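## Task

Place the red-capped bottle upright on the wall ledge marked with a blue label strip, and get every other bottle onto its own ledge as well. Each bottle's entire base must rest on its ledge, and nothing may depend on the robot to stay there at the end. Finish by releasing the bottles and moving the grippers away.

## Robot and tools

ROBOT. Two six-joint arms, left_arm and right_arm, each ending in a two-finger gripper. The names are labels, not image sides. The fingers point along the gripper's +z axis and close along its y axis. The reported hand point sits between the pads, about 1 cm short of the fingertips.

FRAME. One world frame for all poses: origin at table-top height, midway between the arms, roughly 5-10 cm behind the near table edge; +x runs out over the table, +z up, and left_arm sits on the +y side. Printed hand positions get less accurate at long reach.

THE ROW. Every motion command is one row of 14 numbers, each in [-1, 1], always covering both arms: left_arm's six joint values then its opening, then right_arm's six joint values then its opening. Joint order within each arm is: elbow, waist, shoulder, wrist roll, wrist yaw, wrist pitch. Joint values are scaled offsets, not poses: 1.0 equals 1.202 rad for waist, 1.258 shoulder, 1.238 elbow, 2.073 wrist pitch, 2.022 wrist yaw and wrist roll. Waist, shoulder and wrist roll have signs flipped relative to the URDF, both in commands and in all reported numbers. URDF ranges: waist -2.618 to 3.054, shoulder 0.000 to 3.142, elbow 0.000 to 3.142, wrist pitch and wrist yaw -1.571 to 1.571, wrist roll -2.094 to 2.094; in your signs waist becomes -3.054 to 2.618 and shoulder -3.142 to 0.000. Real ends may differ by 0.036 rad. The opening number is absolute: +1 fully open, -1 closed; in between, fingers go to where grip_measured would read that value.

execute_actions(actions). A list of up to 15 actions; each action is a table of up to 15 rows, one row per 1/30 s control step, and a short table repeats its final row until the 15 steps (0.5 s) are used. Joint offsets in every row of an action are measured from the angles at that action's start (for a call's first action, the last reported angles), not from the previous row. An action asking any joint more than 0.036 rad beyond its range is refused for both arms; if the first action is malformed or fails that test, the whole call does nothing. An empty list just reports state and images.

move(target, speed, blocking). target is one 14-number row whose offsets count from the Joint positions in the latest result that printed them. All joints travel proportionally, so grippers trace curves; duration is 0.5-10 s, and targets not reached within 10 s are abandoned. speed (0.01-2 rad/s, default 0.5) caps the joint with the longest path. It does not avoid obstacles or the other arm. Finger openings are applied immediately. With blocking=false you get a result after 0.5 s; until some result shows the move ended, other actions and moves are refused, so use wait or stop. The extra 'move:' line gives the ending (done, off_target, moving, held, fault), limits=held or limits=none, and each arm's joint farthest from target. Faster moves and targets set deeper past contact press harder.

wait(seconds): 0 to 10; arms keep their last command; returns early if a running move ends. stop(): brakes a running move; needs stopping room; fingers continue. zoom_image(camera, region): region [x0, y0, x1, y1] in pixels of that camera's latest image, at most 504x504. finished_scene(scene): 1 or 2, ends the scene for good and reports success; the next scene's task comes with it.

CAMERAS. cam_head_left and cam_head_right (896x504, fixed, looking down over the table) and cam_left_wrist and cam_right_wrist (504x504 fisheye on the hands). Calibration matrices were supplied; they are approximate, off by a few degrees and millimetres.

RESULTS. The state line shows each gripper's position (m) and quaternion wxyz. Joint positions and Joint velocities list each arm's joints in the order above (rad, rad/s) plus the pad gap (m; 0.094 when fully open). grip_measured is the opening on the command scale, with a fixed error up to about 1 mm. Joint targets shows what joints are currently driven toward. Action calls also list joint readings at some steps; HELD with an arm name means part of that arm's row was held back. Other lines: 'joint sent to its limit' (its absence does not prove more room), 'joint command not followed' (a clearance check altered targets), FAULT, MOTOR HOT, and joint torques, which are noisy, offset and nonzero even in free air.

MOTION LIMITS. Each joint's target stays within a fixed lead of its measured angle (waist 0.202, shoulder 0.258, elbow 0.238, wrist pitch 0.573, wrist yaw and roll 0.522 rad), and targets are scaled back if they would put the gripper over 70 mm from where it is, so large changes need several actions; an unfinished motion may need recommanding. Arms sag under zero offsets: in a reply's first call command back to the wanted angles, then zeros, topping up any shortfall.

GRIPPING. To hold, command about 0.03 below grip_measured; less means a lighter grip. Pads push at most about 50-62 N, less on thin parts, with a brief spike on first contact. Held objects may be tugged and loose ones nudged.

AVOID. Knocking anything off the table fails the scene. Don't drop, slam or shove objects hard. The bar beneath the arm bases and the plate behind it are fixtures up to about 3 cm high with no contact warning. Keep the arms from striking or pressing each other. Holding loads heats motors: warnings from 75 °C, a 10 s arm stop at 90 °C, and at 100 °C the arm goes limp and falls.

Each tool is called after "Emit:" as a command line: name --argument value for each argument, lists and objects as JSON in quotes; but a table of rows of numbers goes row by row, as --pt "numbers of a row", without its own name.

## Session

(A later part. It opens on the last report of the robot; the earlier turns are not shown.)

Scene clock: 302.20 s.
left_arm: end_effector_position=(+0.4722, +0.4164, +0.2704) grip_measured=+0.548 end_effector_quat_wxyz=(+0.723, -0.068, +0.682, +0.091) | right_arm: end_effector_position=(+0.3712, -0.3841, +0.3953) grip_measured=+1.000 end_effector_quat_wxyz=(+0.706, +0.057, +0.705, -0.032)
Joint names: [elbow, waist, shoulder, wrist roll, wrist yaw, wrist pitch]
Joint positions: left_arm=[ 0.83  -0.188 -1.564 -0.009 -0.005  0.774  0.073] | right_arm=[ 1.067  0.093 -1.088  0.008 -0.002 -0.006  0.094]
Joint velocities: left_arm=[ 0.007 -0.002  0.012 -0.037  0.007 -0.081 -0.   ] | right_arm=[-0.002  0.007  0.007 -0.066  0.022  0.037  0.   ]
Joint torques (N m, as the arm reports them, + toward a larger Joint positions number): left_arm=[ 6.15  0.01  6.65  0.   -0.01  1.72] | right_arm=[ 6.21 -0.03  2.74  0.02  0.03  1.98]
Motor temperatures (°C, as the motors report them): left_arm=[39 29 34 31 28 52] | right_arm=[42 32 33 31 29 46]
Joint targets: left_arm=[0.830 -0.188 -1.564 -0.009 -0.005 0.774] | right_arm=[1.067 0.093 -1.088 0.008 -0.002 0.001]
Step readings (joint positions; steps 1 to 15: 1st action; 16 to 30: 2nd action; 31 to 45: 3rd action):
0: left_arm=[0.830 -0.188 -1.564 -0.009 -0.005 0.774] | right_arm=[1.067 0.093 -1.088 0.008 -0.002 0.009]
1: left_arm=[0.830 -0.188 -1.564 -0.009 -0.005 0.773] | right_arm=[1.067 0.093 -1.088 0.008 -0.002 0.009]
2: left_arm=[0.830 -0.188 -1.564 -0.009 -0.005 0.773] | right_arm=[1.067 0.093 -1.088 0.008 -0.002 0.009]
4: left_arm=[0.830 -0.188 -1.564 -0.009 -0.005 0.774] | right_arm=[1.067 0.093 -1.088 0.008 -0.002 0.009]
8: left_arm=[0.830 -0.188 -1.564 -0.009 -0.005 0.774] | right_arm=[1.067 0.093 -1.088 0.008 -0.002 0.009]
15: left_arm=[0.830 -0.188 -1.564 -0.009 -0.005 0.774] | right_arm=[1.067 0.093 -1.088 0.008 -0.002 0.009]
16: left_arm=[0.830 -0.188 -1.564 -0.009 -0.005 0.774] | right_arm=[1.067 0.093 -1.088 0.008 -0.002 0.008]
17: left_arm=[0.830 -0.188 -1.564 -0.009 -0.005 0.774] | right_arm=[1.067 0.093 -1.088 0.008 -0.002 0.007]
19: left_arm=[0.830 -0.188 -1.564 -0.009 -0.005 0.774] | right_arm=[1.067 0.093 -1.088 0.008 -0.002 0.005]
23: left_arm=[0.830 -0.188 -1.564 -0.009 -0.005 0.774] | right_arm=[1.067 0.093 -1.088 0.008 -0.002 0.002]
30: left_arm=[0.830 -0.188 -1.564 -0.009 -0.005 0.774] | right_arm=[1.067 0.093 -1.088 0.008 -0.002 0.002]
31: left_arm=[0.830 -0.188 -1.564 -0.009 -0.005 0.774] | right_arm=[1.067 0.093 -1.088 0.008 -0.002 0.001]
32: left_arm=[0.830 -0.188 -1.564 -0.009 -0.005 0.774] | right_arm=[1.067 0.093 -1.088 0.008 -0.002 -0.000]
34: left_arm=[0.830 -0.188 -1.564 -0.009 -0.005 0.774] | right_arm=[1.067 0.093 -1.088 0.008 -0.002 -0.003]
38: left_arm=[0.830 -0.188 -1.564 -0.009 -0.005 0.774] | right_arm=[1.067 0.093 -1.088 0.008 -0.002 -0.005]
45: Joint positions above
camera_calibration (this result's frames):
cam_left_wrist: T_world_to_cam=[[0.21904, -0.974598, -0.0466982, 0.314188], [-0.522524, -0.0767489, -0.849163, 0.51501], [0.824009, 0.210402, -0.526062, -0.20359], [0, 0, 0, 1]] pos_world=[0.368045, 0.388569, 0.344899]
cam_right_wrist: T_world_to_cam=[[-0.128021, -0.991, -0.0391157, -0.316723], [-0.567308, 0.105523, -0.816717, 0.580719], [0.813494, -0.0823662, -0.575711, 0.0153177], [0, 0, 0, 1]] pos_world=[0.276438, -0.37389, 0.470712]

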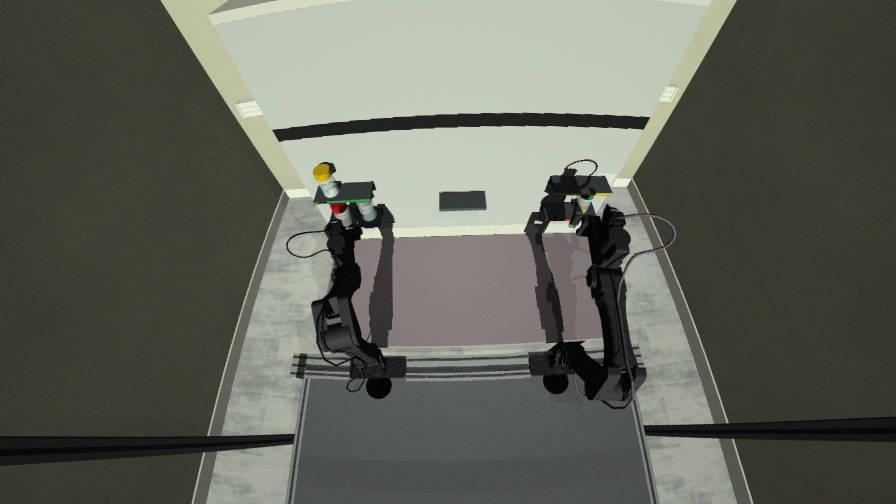

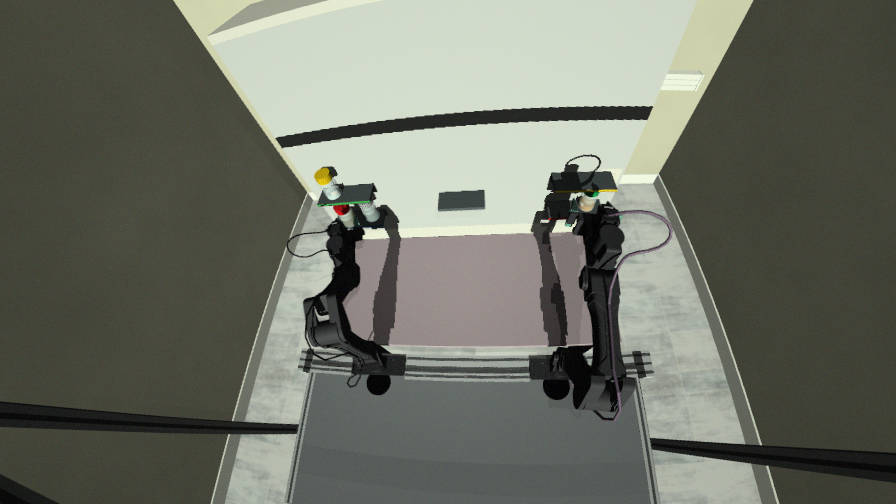

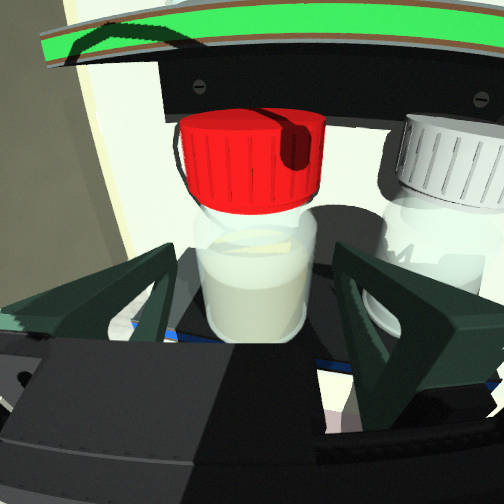

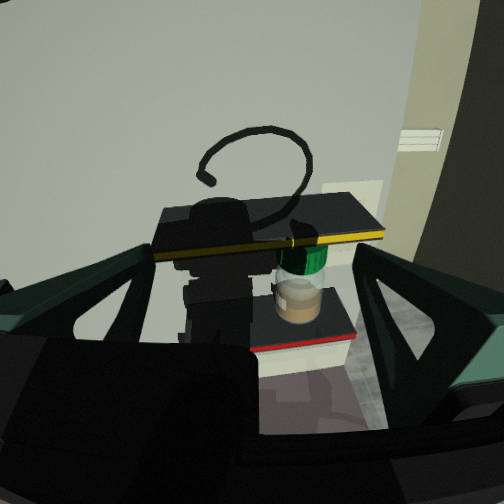

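Emit:
move --target '[-0.17,0,0.5,0,0,-0.188,0.55, 0.02,0,0.01,0,0,0.018,1]' --speed 0.5

Emit:
zoom_image --camera "cam_left_wrist" --region '[100,50,500,350]'

Scene clock: 309.00 s.
left_arm: end_effector_position=(+0.3517, +0.3884, +0.3309) grip_measured=+0.548 end_effector_quat_wxyz=(+0.738, -0.067, +0.665, +0.092) | right_arm: end_effector_position=(+0.3711, -0.3843, +0.3984) grip_measured=+1.000 end_effector_quat_wxyz=(+0.711, +0.057, +0.701, -0.032)
Joint names: [elbow, waist, shoulder, wrist roll, wrist yaw, wrist pitch]
Joint positions: left_arm=[ 0.636 -0.188 -0.953 -0.009 -0.005  0.403  0.073] | right_arm=[ 1.067  0.093 -1.088  0.008 -0.002  0.007  0.094]
Joint velocities: left_arm=[-0.002  0.007  0.002  0.037  0.051 -0.081  0.001] | right_arm=[-0.007  0.012 -0.002 -0.066 -0.022  0.066  0.   ]
Joint torques (N m, as the arm reports them, + toward a larger Joint positions number): left_arm=[ 5.5   0.    3.45  0.   -0.01  1.54] | right_arm=[ 8.22 -0.02  3.98  0.    0.03  2.17]
Motor temperatures (°C, as the motors report them): left_arm=[39 29 34 31 28 51] | right_arm=[41 32 32 31 29 46]
Joint targets: left_arm=[0.619 -0.188 -0.935 -0.009 -0.005 0.384] | right_arm=[1.092 0.093 -1.075 0.008 -0.002 0.031]
move: off_target (right_arm); limits=none; left_arm: farthest joint: the shoulder, 0.018 radians from its target (0.629 radians at the start); right_arm: farthest joint: the elbow, 0.025 radians from its target (0.025 radians at the start)
camera_calibration (this result's frames):
cam_left_wrist: T_world_to_cam=[[0.220436, -0.974285, -0.0466566, 0.31546], [-0.483803, -0.0676774, -0.872556, 0.491864], [0.846961, 0.214915, -0.486281, -0.0895835], [0, 0, 0, 1]] pos_world=[0.2443, 0.359889, 0.400334]
cam_right_wrist: T_world_to_cam=[[-0.128077, -0.990992, -0.0391235, -0.31671], [-0.557018, 0.104516, -0.823898, 0.581923], [0.820565, -0.0837296, -0.565386, 0.00987135], [0, 0, 0, 1]] pos_world=[0.275478, -0.373851, 0.472635]

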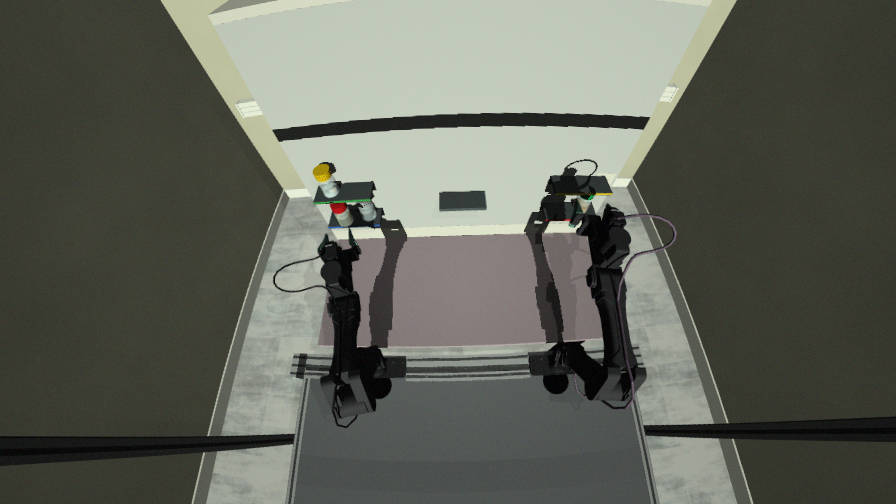

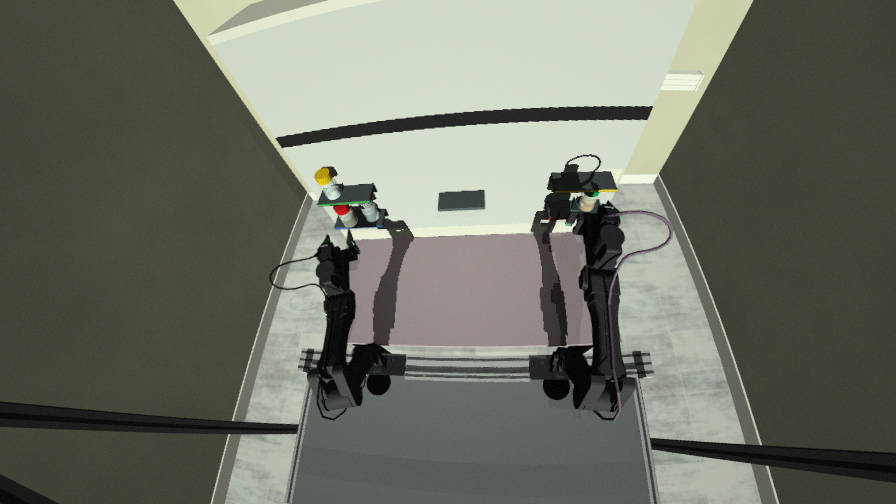

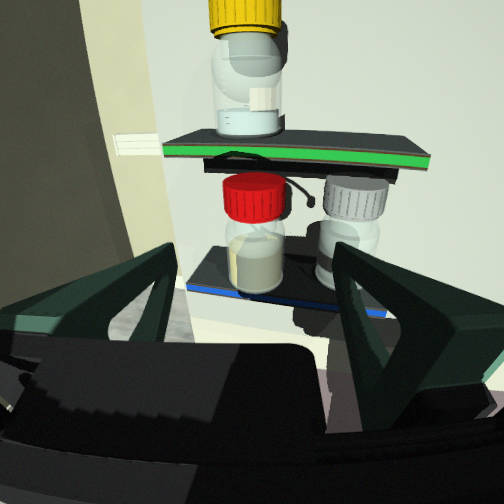

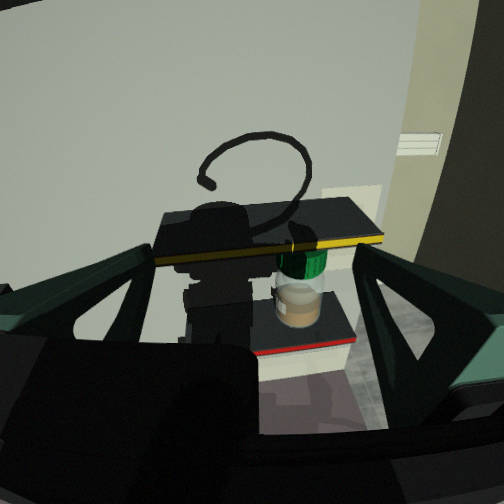

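Region (100, 50, 500, 350) of cam_left_wrist's 504x504 image, scaled by 1.260, with more detail than that image has; it fills the top 378 rows of this view, and the rest is white.

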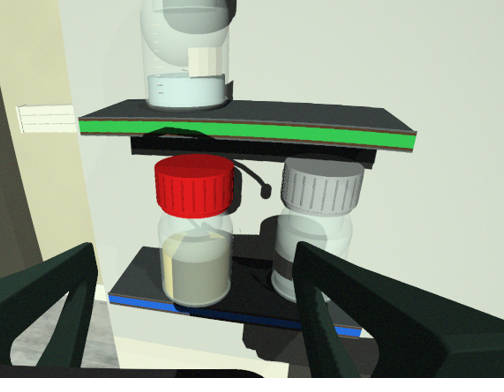

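Emit:
zoom_image --camera "cam_left_wrist" --region '[180,230,340,330]'

Region (180, 230, 340, 330) of cam_left_wrist's 504x504 image, scaled by 3.150, with more detail than that image has; it fills the top 315 rows of this view, and the rest is white.

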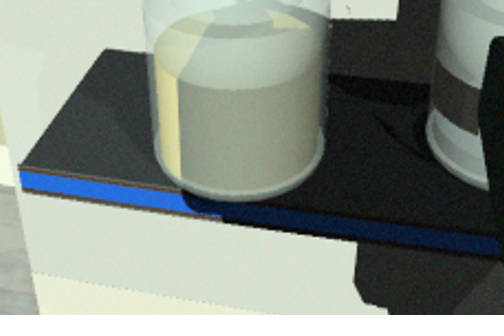

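Emit:
move --target '[0.081,0,-0.35,0,0,0.17,-1, 0.02,0,0.01,0,0,0.012,1]' --speed 0.3

Scene clock: 328.50 s.
left_arm: end_effector_position=(+0.4317, +0.4072, +0.2810) grip_measured=-0.987 end_effector_quat_wxyz=(+0.729, -0.068, +0.675, +0.091) | right_arm: end_effector_position=(+0.3711, -0.3843, +0.3985) grip_measured=+1.000 end_effector_quat_wxyz=(+0.711, +0.057, +0.700, -0.032)
Joint names: [elbow, waist, shoulder, wrist roll, wrist yaw, wrist pitch]
Joint positions: left_arm=[ 0.702 -0.188 -1.385 -0.009 -0.005  0.741  0.001] | right_arm=[ 1.067  0.093 -1.088  0.008 -0.002  0.007  0.094]
Joint velocities: left_arm=[-0.012 -0.007 -0.012  0.037 -0.007 -0.066  0.   ] | right_arm=[-0.007  0.022 -0.007 -0.066  0.007 -0.037  0.   ]
Joint torques (N m, as the arm reports them, + toward a larger Joint positions number): left_arm=[ 8.62  0.01  4.49 -0.01 -0.01  1.84] | right_arm=[ 8.22 -0.07  3.97  0.    0.03  2.16]
Motor temperatures (°C, as the motors report them): left_arm=[39 29 32 31 28 49] | right_arm=[42 32 32 31 29 46]
Joint targets: left_arm=[0.737 -0.188 -1.393 -0.009 -0.005 0.755] | right_arm=[1.092 0.093 -1.075 0.008 -0.002 0.032]
move: off_target (left_arm, right_arm); limits=none; left_arm: farthest joint: the elbow, 0.034 radians from its target (0.100 radians at the start); right_arm: farthest joint: the elbow, 0.025 radians from its target (0.025 radians at the start)
camera_calibration (this result's frames):
cam_left_wrist: T_world_to_cam=[[0.219582, -0.974476, -0.0466898, 0.31424], [-0.50761, -0.0732501, -0.858468, 0.496948], [0.833136, 0.212205, -0.510738, -0.171656], [0, 0, 0, 1]] pos_world=[0.326267, 0.379047, 0.353615]
cam_right_wrist: T_world_to_cam=[[-0.128078, -0.990992, -0.0391237, -0.31671], [-0.556704, 0.104485, -0.824113, 0.581958], [0.820778, -0.0837708, -0.565072, 0.00970608], [0, 0, 0, 1]] pos_world=[0.275449, -0.37385, 0.472693]

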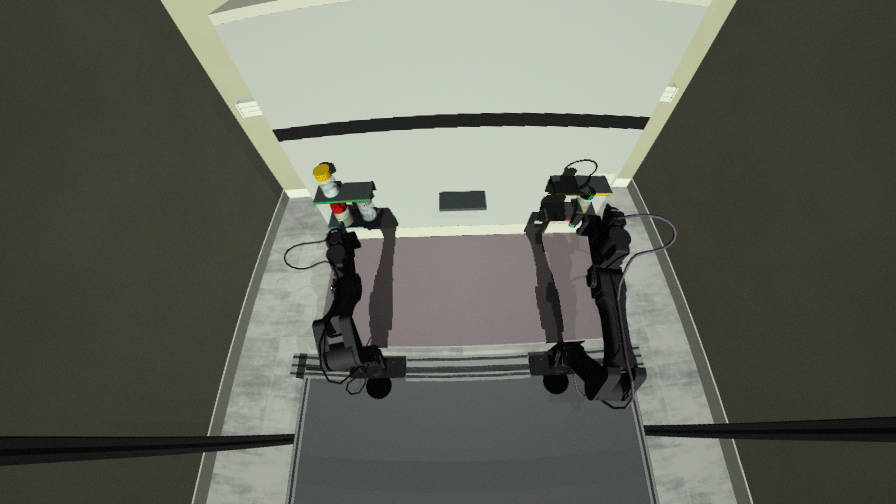

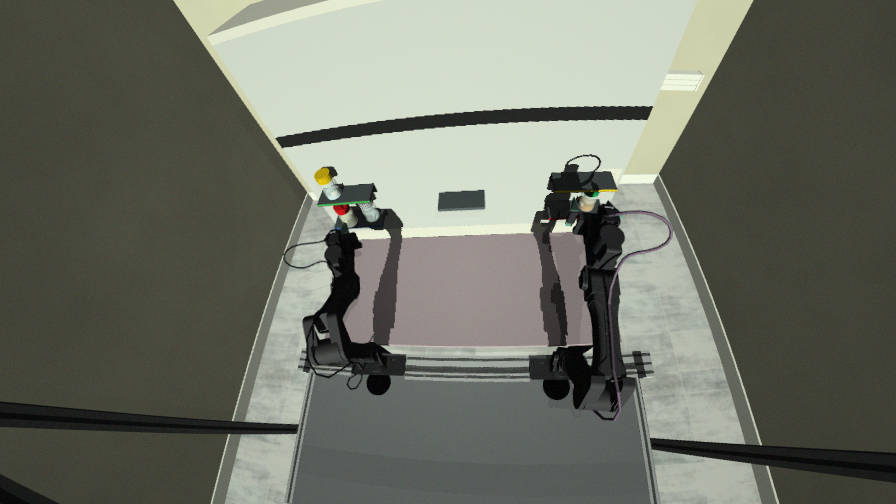

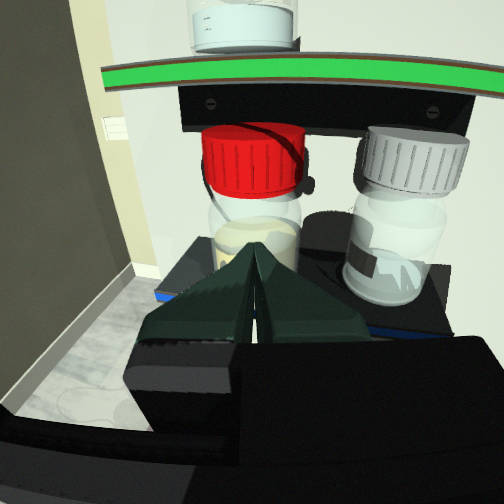

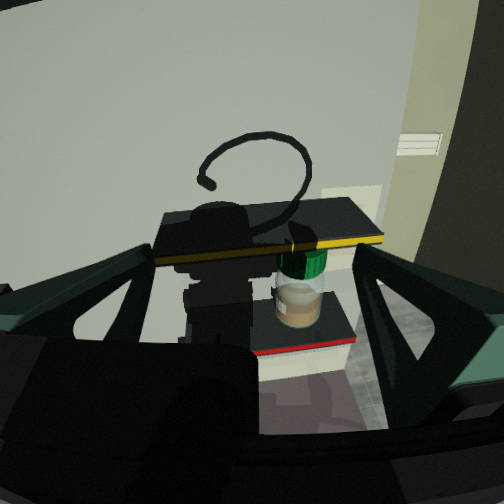

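Emit:
move --target '[0.077,0,-0.075,0,0,0.01,-1, 0.02,0,0.01,0,0,0.012,1]' --speed 0.04

Scene clock: 338.07 s.
left_arm: end_effector_position=(+0.4507, +0.4115, +0.2763) grip_measured=-0.987 end_effector_quat_wxyz=(+0.724, -0.068, +0.681, +0.091) | right_arm: end_effector_position=(+0.3711, -0.3843, +0.3984) grip_measured=+1.000 end_effector_quat_wxyz=(+0.711, +0.057, +0.701, -0.032)
Joint names: [elbow, waist, shoulder, wrist roll, wrist yaw, wrist pitch]
Joint positions: left_arm=[ 0.764 -0.188 -1.468 -0.009 -0.005  0.747  0.001] | right_arm=[ 1.067  0.093 -1.088  0.008 -0.002  0.007  0.094]
Joint velocities: left_arm=[ 0.002  0.002  0.027 -0.081  0.007  0.007  0.   ] | right_arm=[-0.017  0.012 -0.007 -0.037 -0.007  0.11   0.   ]
Joint torques (N m, as the arm reports them, + toward a larger Joint positions number): left_arm=[ 8.52  0.    4.91  0.   -0.01  1.85] | right_arm=[8.25 0.   4.   0.01 0.04 2.15]
Motor temperatures (°C, as the motors report them): left_arm=[40 29 32 31 28 49] | right_arm=[42 32 32 31 29 46]
Joint targets: left_arm=[0.797 -0.188 -1.480 -0.009 -0.005 0.761] | right_arm=[1.092 0.093 -1.075 0.008 -0.002 0.032]
move: off_target (left_arm, right_arm); limits=none; left_arm: farthest joint: the elbow, 0.033 radians from its target (0.095 radians at the start); right_arm: farthest joint: the elbow, 0.025 radians from its target (0.025 radians at the start)
camera_calibration (this result's frames):
cam_left_wrist: T_world_to_cam=[[0.219144, -0.974574, -0.0466973, 0.314319], [-0.519681, -0.0760815, -0.850966, 0.507394], [0.825777, 0.210752, -0.52314, -0.183519], [0, 0, 0, 1]] pos_world=[0.346348, 0.383607, 0.350447]
cam_right_wrist: T_world_to_cam=[[-0.128077, -0.990992, -0.0391235, -0.31671], [-0.557018, 0.104516, -0.823898, 0.581923], [0.820565, -0.0837296, -0.565386, 0.00987135], [0, 0, 0, 1]] pos_world=[0.275478, -0.373851, 0.472635]

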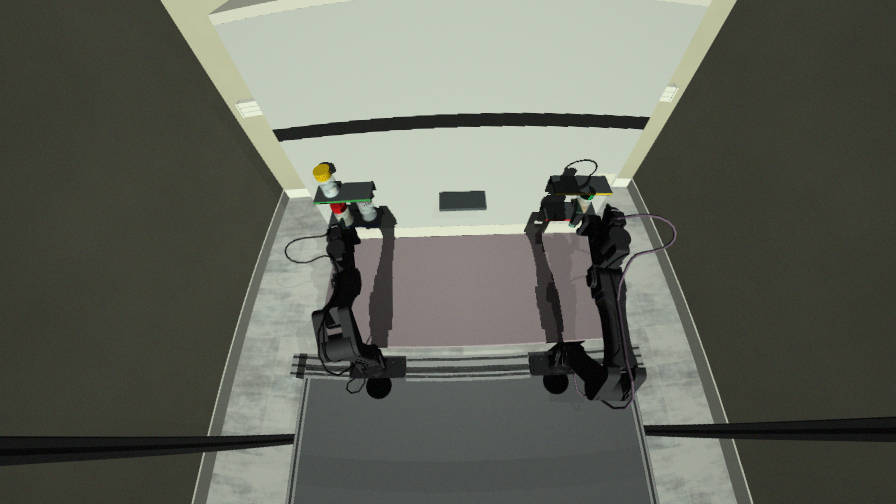

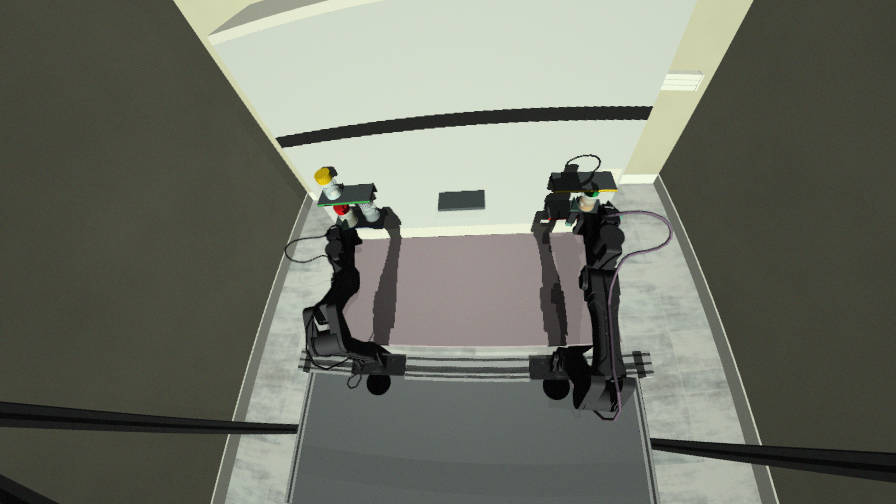

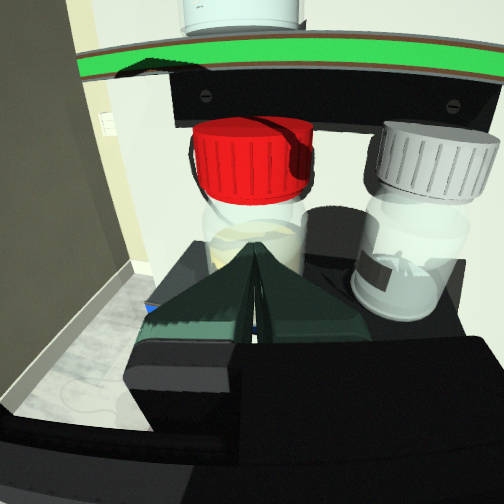

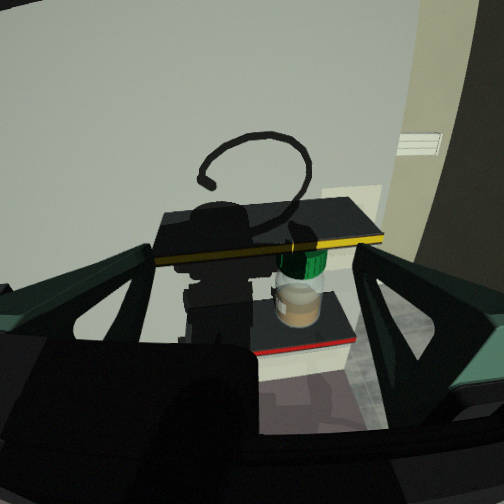

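Emit:
move --target '[0.054,0,-0.046,0,0,0.012,-1, 0.02,0,0.01,0,0,0.012,1]' --speed 0.04

Scene clock: 347.40 s.
left_arm: end_effector_position=(+0.4610, +0.4139, +0.2726) grip_measured=-0.987 end_effector_quat_wxyz=(+0.722, -0.068, +0.683, +0.091) | right_arm: end_effector_position=(+0.3711, -0.3843, +0.3984) grip_measured=+1.000 end_effector_quat_wxyz=(+0.711, +0.057, +0.701, -0.032)
Joint names: [elbow, waist, shoulder, wrist roll, wrist yaw, wrist pitch]
Joint positions: left_arm=[ 0.795 -0.188 -1.514 -0.009 -0.005  0.757  0.001] | right_arm=[ 1.067  0.093 -1.088  0.008 -0.002  0.007  0.094]
Joint velocities: left_arm=[0.002 0.022 0.002 0.022 0.037 0.037 0.001] | right_arm=[ 0.017  0.002  0.002 -0.037  0.022 -0.007  0.   ]
Joint torques (N m, as the arm reports them, + toward a larger Joint positions number): left_arm=[ 8.67  0.    5.34  0.   -0.01  1.86] | right_arm=[8.2  0.01 4.02 0.   0.03 2.09]
Motor temperatures (°C, as the motors report them): left_arm=[41 29 32 31 28 49] | right_arm=[42 32 32 31 29 46]
Joint targets: left_arm=[0.831 -0.188 -1.525 -0.009 -0.005 0.772] | right_arm=[1.092 0.093 -1.075 0.008 -0.002 0.032]
move: off_target (left_arm, right_arm); limits=none; left_arm: farthest joint: the elbow, 0.036 radians from its target (0.067 radians at the start); right_arm: farthest joint: the elbow, 0.025 radians from its target (0.025 radians at the start)
camera_calibration (this result's frames):
cam_left_wrist: T_world_to_cam=[[0.218982, -0.974611, -0.0466984, 0.31429], [-0.524101, -0.0771192, -0.848157, 0.511441], [0.823022, 0.210206, -0.527682, -0.191719], [0, 0, 0, 1]] pos_world=[0.357012, 0.386053, 0.347293]
cam_right_wrist: T_world_to_cam=[[-0.128077, -0.990992, -0.0391235, -0.31671], [-0.557018, 0.104516, -0.823898, 0.581923], [0.820565, -0.0837296, -0.565386, 0.00987135], [0, 0, 0, 1]] pos_world=[0.275478, -0.373851, 0.472635]

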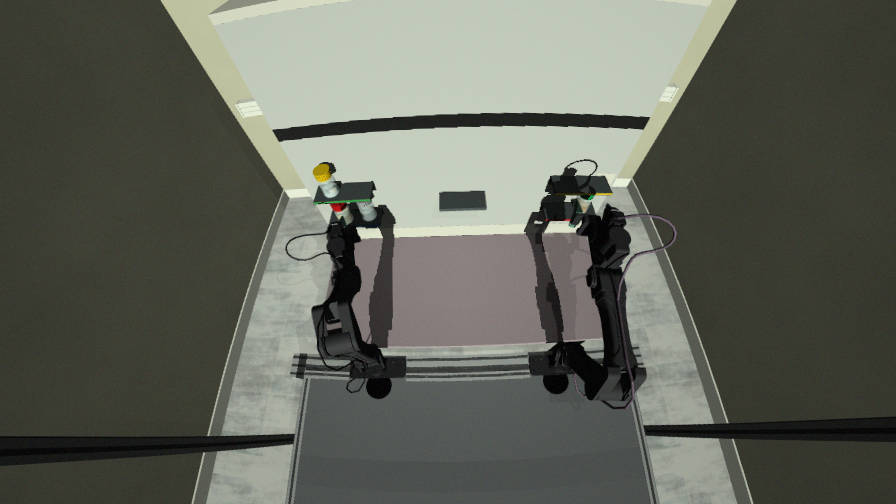

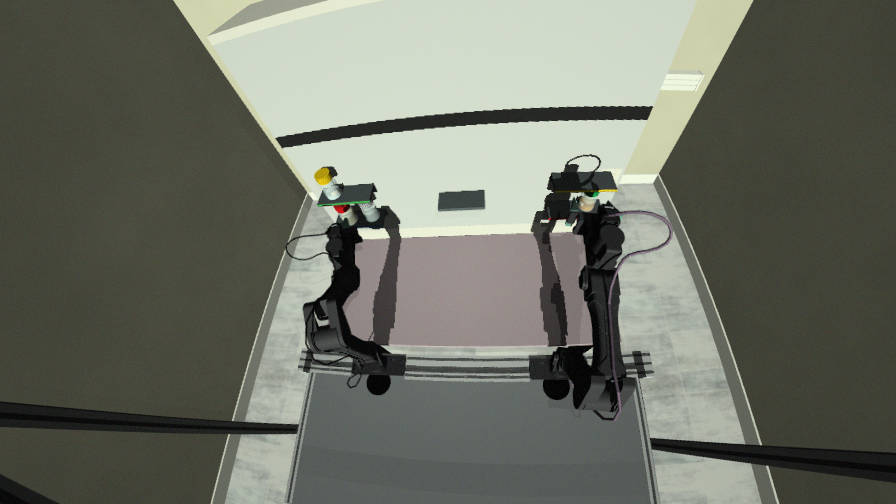

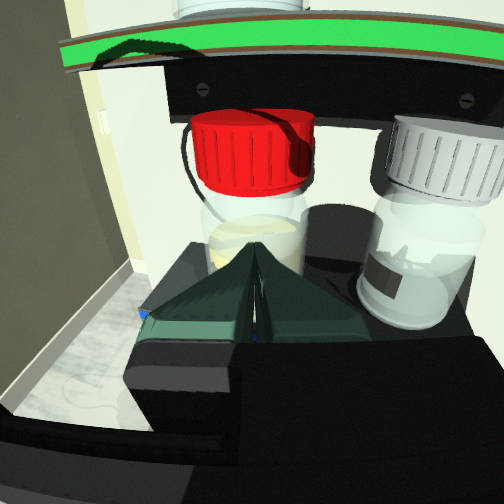

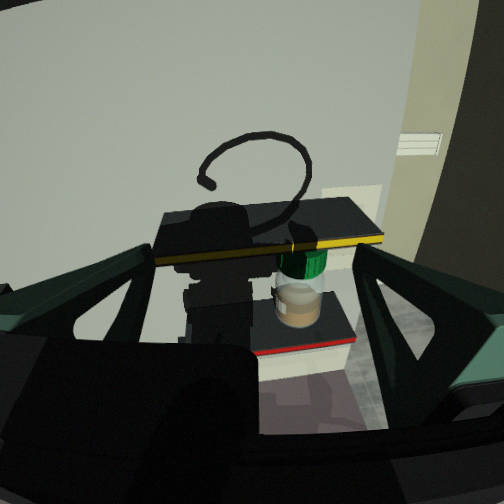

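Emit:
move --target '[0.044,0,-0.03,0,0,0.011,-1, 0.02,0,0.01,0,0,0.012,1]' --speed 0.04

Emit:
move --target '[-0.13,0,0.46,0,0,-0.17,-1, 0.02,0,0.01,0,0,0.012,1]' --speed 0.5

Emit:
zoom_image --camera "cam_left_wrist" --region '[150,120,410,340]'

Scene clock: 354.00 s.
left_arm: end_effector_position=(+0.4669, +0.4152, +0.2721) grip_measured=-0.987 end_effector_quat_wxyz=(+0.723, -0.068, +0.681, +0.091) | right_arm: end_effector_position=(+0.3711, -0.3843, +0.3983) grip_measured=+1.000 end_effector_quat_wxyz=(+0.711, +0.057, +0.701, -0.032)
Joint names: [elbow, waist, shoulder, wrist roll, wrist yaw, wrist pitch]
Joint positions: left_arm=[ 0.813 -0.188 -1.541 -0.009 -0.005  0.77   0.001] | right_arm=[ 1.067  0.093 -1.088  0.008 -0.002  0.006  0.094]
Joint velocities: left_arm=[-0.012  0.017  0.002  0.007  0.066 -0.066  0.001] | right_arm=[ 0.002 -0.002 -0.017  0.051  0.022  0.037  0.   ]
Joint torques (N m, as the arm reports them, + toward a larger Joint positions number): left_arm=[ 8.64  0.02  5.56  0.   -0.01  1.82] | right_arm=[ 8.24 -0.04  3.94  0.    0.05  2.18]
Motor temperatures (°C, as the motors report them): left_arm=[41 29 33 31 28 49] | right_arm=[42 32 32 31 29 46]
Joint targets: left_arm=[0.849 -0.188 -1.552 -0.009 -0.005 0.780] | right_arm=[1.092 0.093 -1.075 0.008 -0.002 0.031]
move: off_target (left_arm, right_arm); limits=none; left_arm: farthest joint: the elbow, 0.037 radians from its target (0.055 radians at the start); right_arm: farthest joint: the wrist pitch, 0.026 radians from its target (0.025 radians at the start)
camera_calibration (this result's frames):
cam_left_wrist: T_world_to_cam=[[0.219098, -0.974585, -0.0466977, 0.314209], [-0.520945, -0.0763783, -0.850166, 0.512972], [0.824992, 0.210597, -0.524439, -0.199069], [0, 0, 0, 1]] pos_world=[0.362618, 0.387326, 0.346385]
cam_right_wrist: T_world_to_cam=[[-0.128075, -0.990993, -0.0391232, -0.316711], [-0.557331, 0.104547, -0.823682, 0.581887], [0.820353, -0.0836885, -0.565701, 0.0100366], [0, 0, 0, 1]] pos_world=[0.275507, -0.373853, 0.472577]

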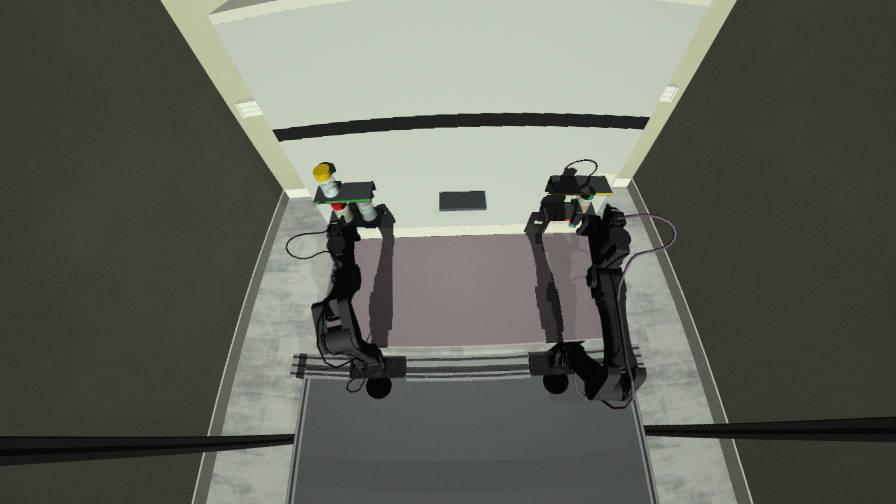

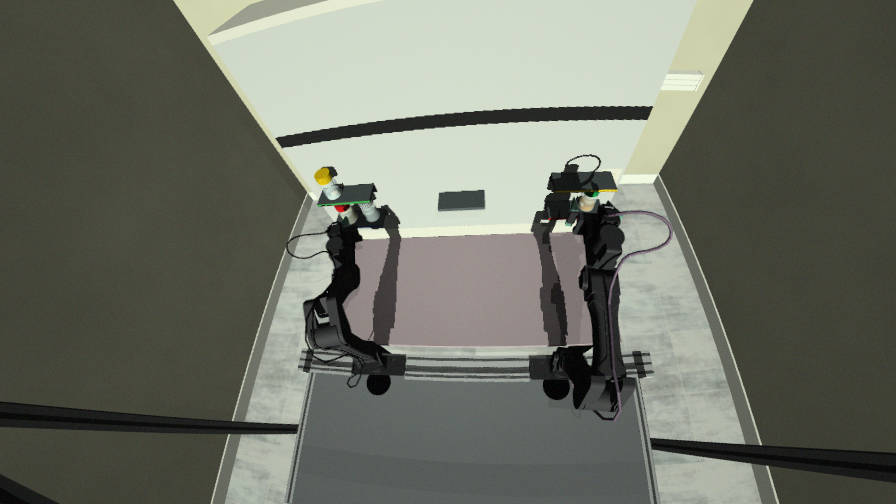

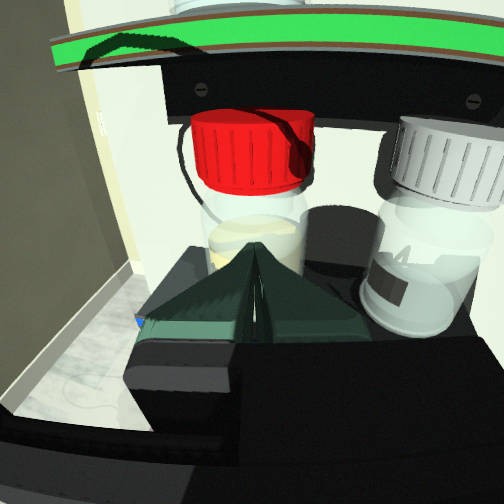

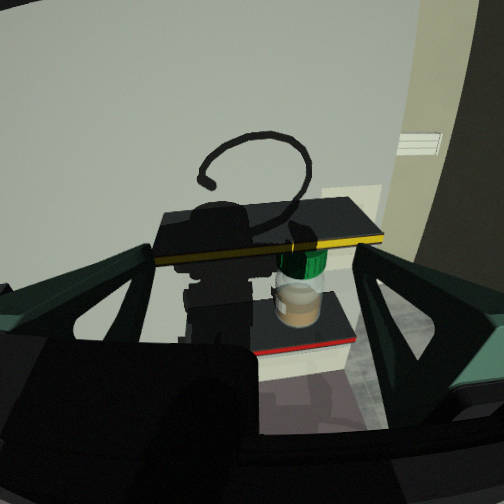

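Scene clock: 355.90 s.
left_arm: end_effector_position=(+0.3561, +0.3891, +0.3466) grip_measured=-0.987 end_effector_quat_wxyz=(+0.751, -0.065, +0.650, +0.094) | right_arm: end_effector_position=(+0.3711, -0.3843, +0.3984) grip_measured=+1.000 end_effector_quat_wxyz=(+0.711, +0.057, +0.701, -0.032)
Joint names: [elbow, waist, shoulder, wrist roll, wrist yaw, wrist pitch]
Joint positions: left_arm=[ 0.67  -0.188 -0.979 -0.009 -0.005  0.436  0.001] | right_arm=[ 1.067  0.093 -1.088  0.008 -0.002  0.007  0.094]
Joint velocities: left_arm=[-0.007 -0.002 -0.007  0.066 -0.095 -0.051 -0.   ] | right_arm=[ 0.007  0.002 -0.012 -0.037  0.081  0.081  0.   ]
Joint torques (N m, as the arm reports them, + toward a larger Joint positions number): left_arm=[ 5.46  0.01  3.57  0.   -0.01  1.51] | right_arm=[ 8.27 -0.05  4.03  0.01  0.03  2.17]
Motor temperatures (°C, as the motors report them): left_arm=[41 29 33 31 28 49] | right_arm=[42 32 32 31 29 46]
Joint targets: left_arm=[0.652 -0.188 -0.962 -0.009 -0.005 0.417] | right_arm=[1.092 0.093 -1.075 0.008 -0.002 0.031]
move: off_target (right_arm); limits=none; left_arm: farthest joint: the elbow, 0.018 radians from its target (0.161 radians at the start); right_arm: farthest joint: the elbow, 0.025 radians from its target (0.025 radians at the start)
camera_calibration (this result's frames):
cam_left_wrist: T_world_to_cam=[[0.221644, -0.974015, -0.046567, 0.315374], [-0.449375, -0.0596437, -0.89135, 0.498943], [0.865411, 0.218489, -0.450918, -0.10604], [0, 0, 0, 1]] pos_world=[0.24608, 0.360107, 0.411604]
cam_right_wrist: T_world_to_cam=[[-0.128077, -0.990992, -0.0391235, -0.31671], [-0.557018, 0.104516, -0.823898, 0.581923], [0.820565, -0.0837296, -0.565386, 0.00987135], [0, 0, 0, 1]] pos_world=[0.275478, -0.373851, 0.472635]

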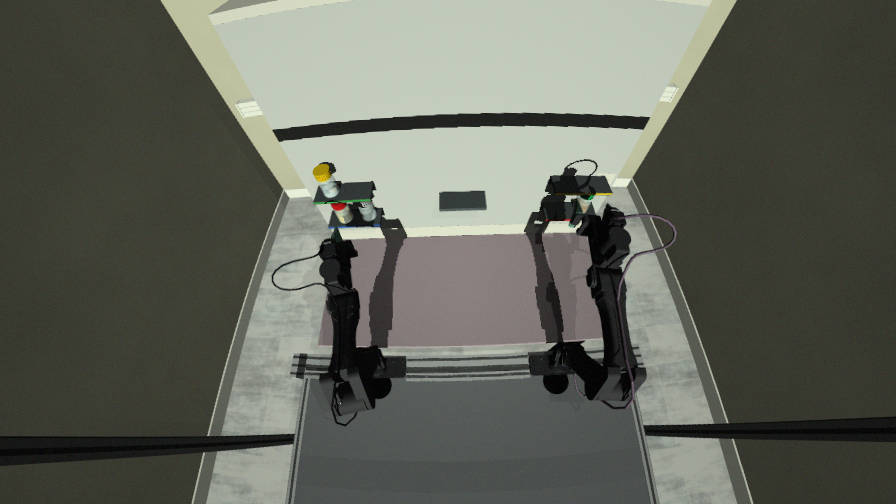

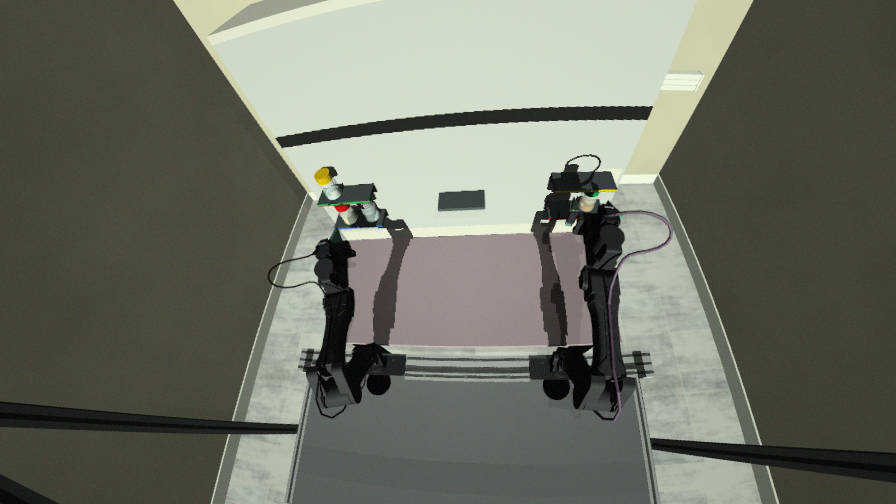

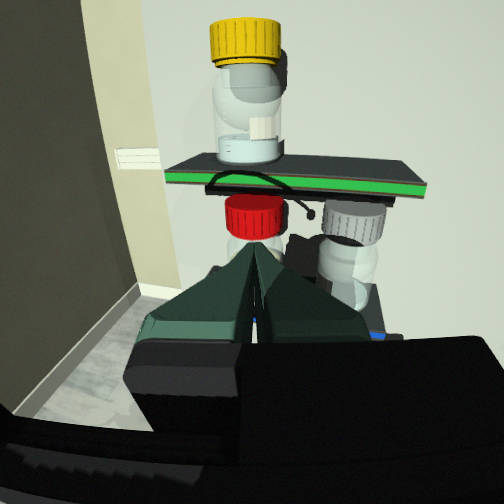

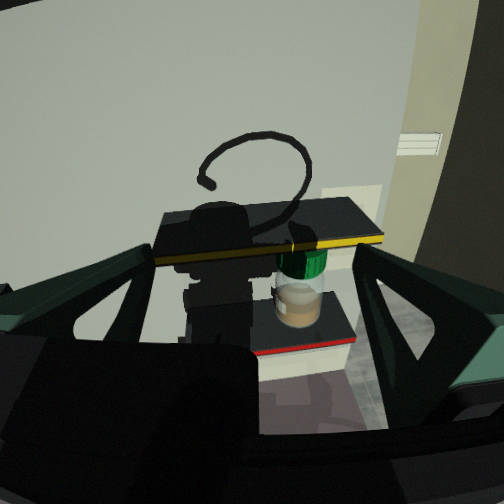

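Region (150, 120, 410, 340) of cam_left_wrist's 504x504 image, scaled by 1.938, with more detail than that image has; it fills the top 426 rows of this view, and the rest is white.

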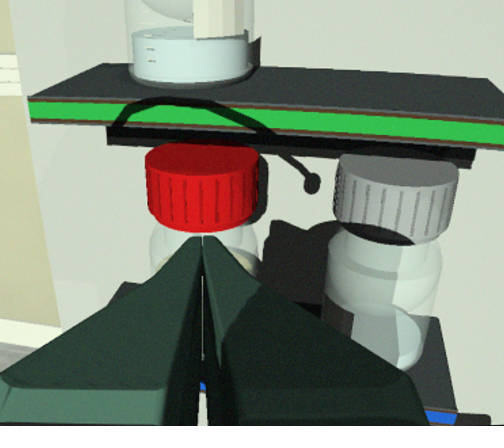

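Open fingers and tilt down to see the base.

Emit:
move --target '[0,0,0.01,0,0,-0.03,1, 0.02,0,0.01,0,0,0.012,1]' --speed 0.5

Emit:
zoom_image --camera "cam_left_wrist" --region '[160,200,400,340]'

Scene clock: 361.83 s.
left_arm: end_effector_position=(+0.3574, +0.3896, +0.3358) grip_measured=+1.000 end_effector_quat_wxyz=(+0.737, -0.067, +0.666, +0.092) | right_arm: end_effector_position=(+0.3711, -0.3843, +0.3984) grip_measured=+1.000 end_effector_quat_wxyz=(+0.711, +0.057, +0.701, -0.032)
Joint names: [elbow, waist, shoulder, wrist roll, wrist yaw, wrist pitch]
Joint positions: left_arm=[ 0.67  -0.188 -0.979 -0.009 -0.005  0.392  0.094] | right_arm=[ 1.067  0.093 -1.088  0.008 -0.002  0.007  0.094]
Joint velocities: left_arm=[-0.017  0.002 -0.017  0.007  0.022  0.022  0.   ] | right_arm=[-0.007 -0.002 -0.007 -0.081 -0.051 -0.022  0.   ]
Joint torques (N m, as the arm reports them, + toward a larger Joint positions number): left_arm=[ 6.68  0.01  3.23  0.   -0.01  1.54] | right_arm=[8.22 0.   3.95 0.   0.03 2.17]
Motor temperatures (°C, as the motors report them): left_arm=[40 29 32 31 28 48] | right_arm=[42 32 32 31 29 46]
Joint targets: left_arm=[0.670 -0.188 -0.967 -0.009 -0.005 0.373] | right_arm=[1.092 0.093 -1.075 0.008 -0.002 0.031]
move: off_target (right_arm); limits=none; left_arm: farthest joint: the wrist pitch, 0.018 radians from its target (0.061 radians at the start); right_arm: farthest joint: the elbow, 0.025 radians from its target (0.025 radians at the start)
camera_calibration (this result's frames):
cam_left_wrist: T_world_to_cam=[[0.22032, -0.974311, -0.0466625, 0.315657], [-0.487043, -0.0684349, -0.870693, 0.49985], [0.845132, 0.214558, -0.489609, -0.0903554], [0, 0, 0, 1]] pos_world=[0.250265, 0.361142, 0.405706]
cam_right_wrist: T_world_to_cam=[[-0.128077, -0.990992, -0.0391235, -0.31671], [-0.557018, 0.104516, -0.823898, 0.581923], [0.820565, -0.0837296, -0.565386, 0.00987135], [0, 0, 0, 1]] pos_world=[0.275478, -0.373851, 0.472635]

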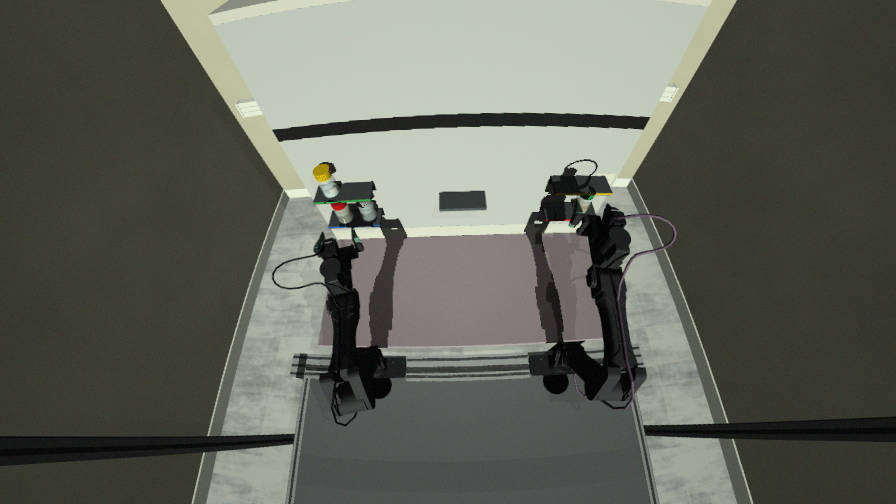

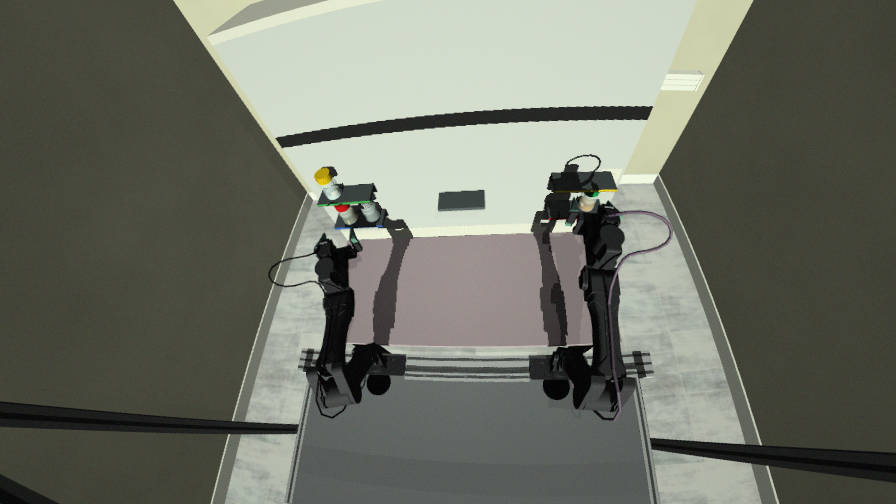

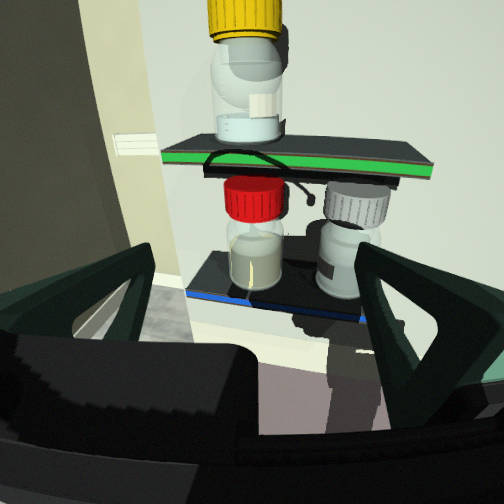

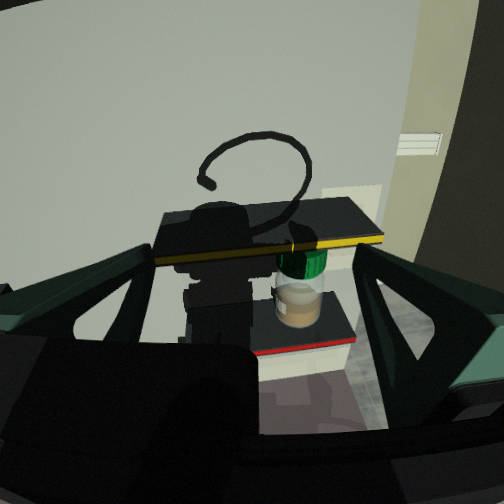

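Region (160, 200, 400, 340) of cam_left_wrist's 504x504 image, scaled by 2.100, with more detail than that image has; it fills the top 294 rows of this view, and the rest is white.

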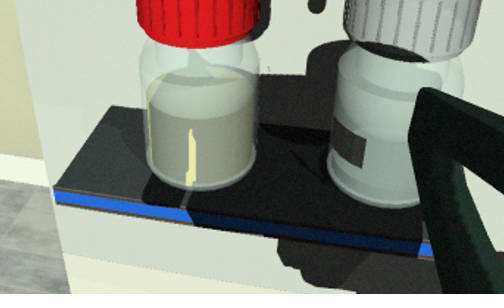

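Base is now well on the ledge; arms are clear.

Emit:
finished_scene --scene 2

The scene is finished: the task was done.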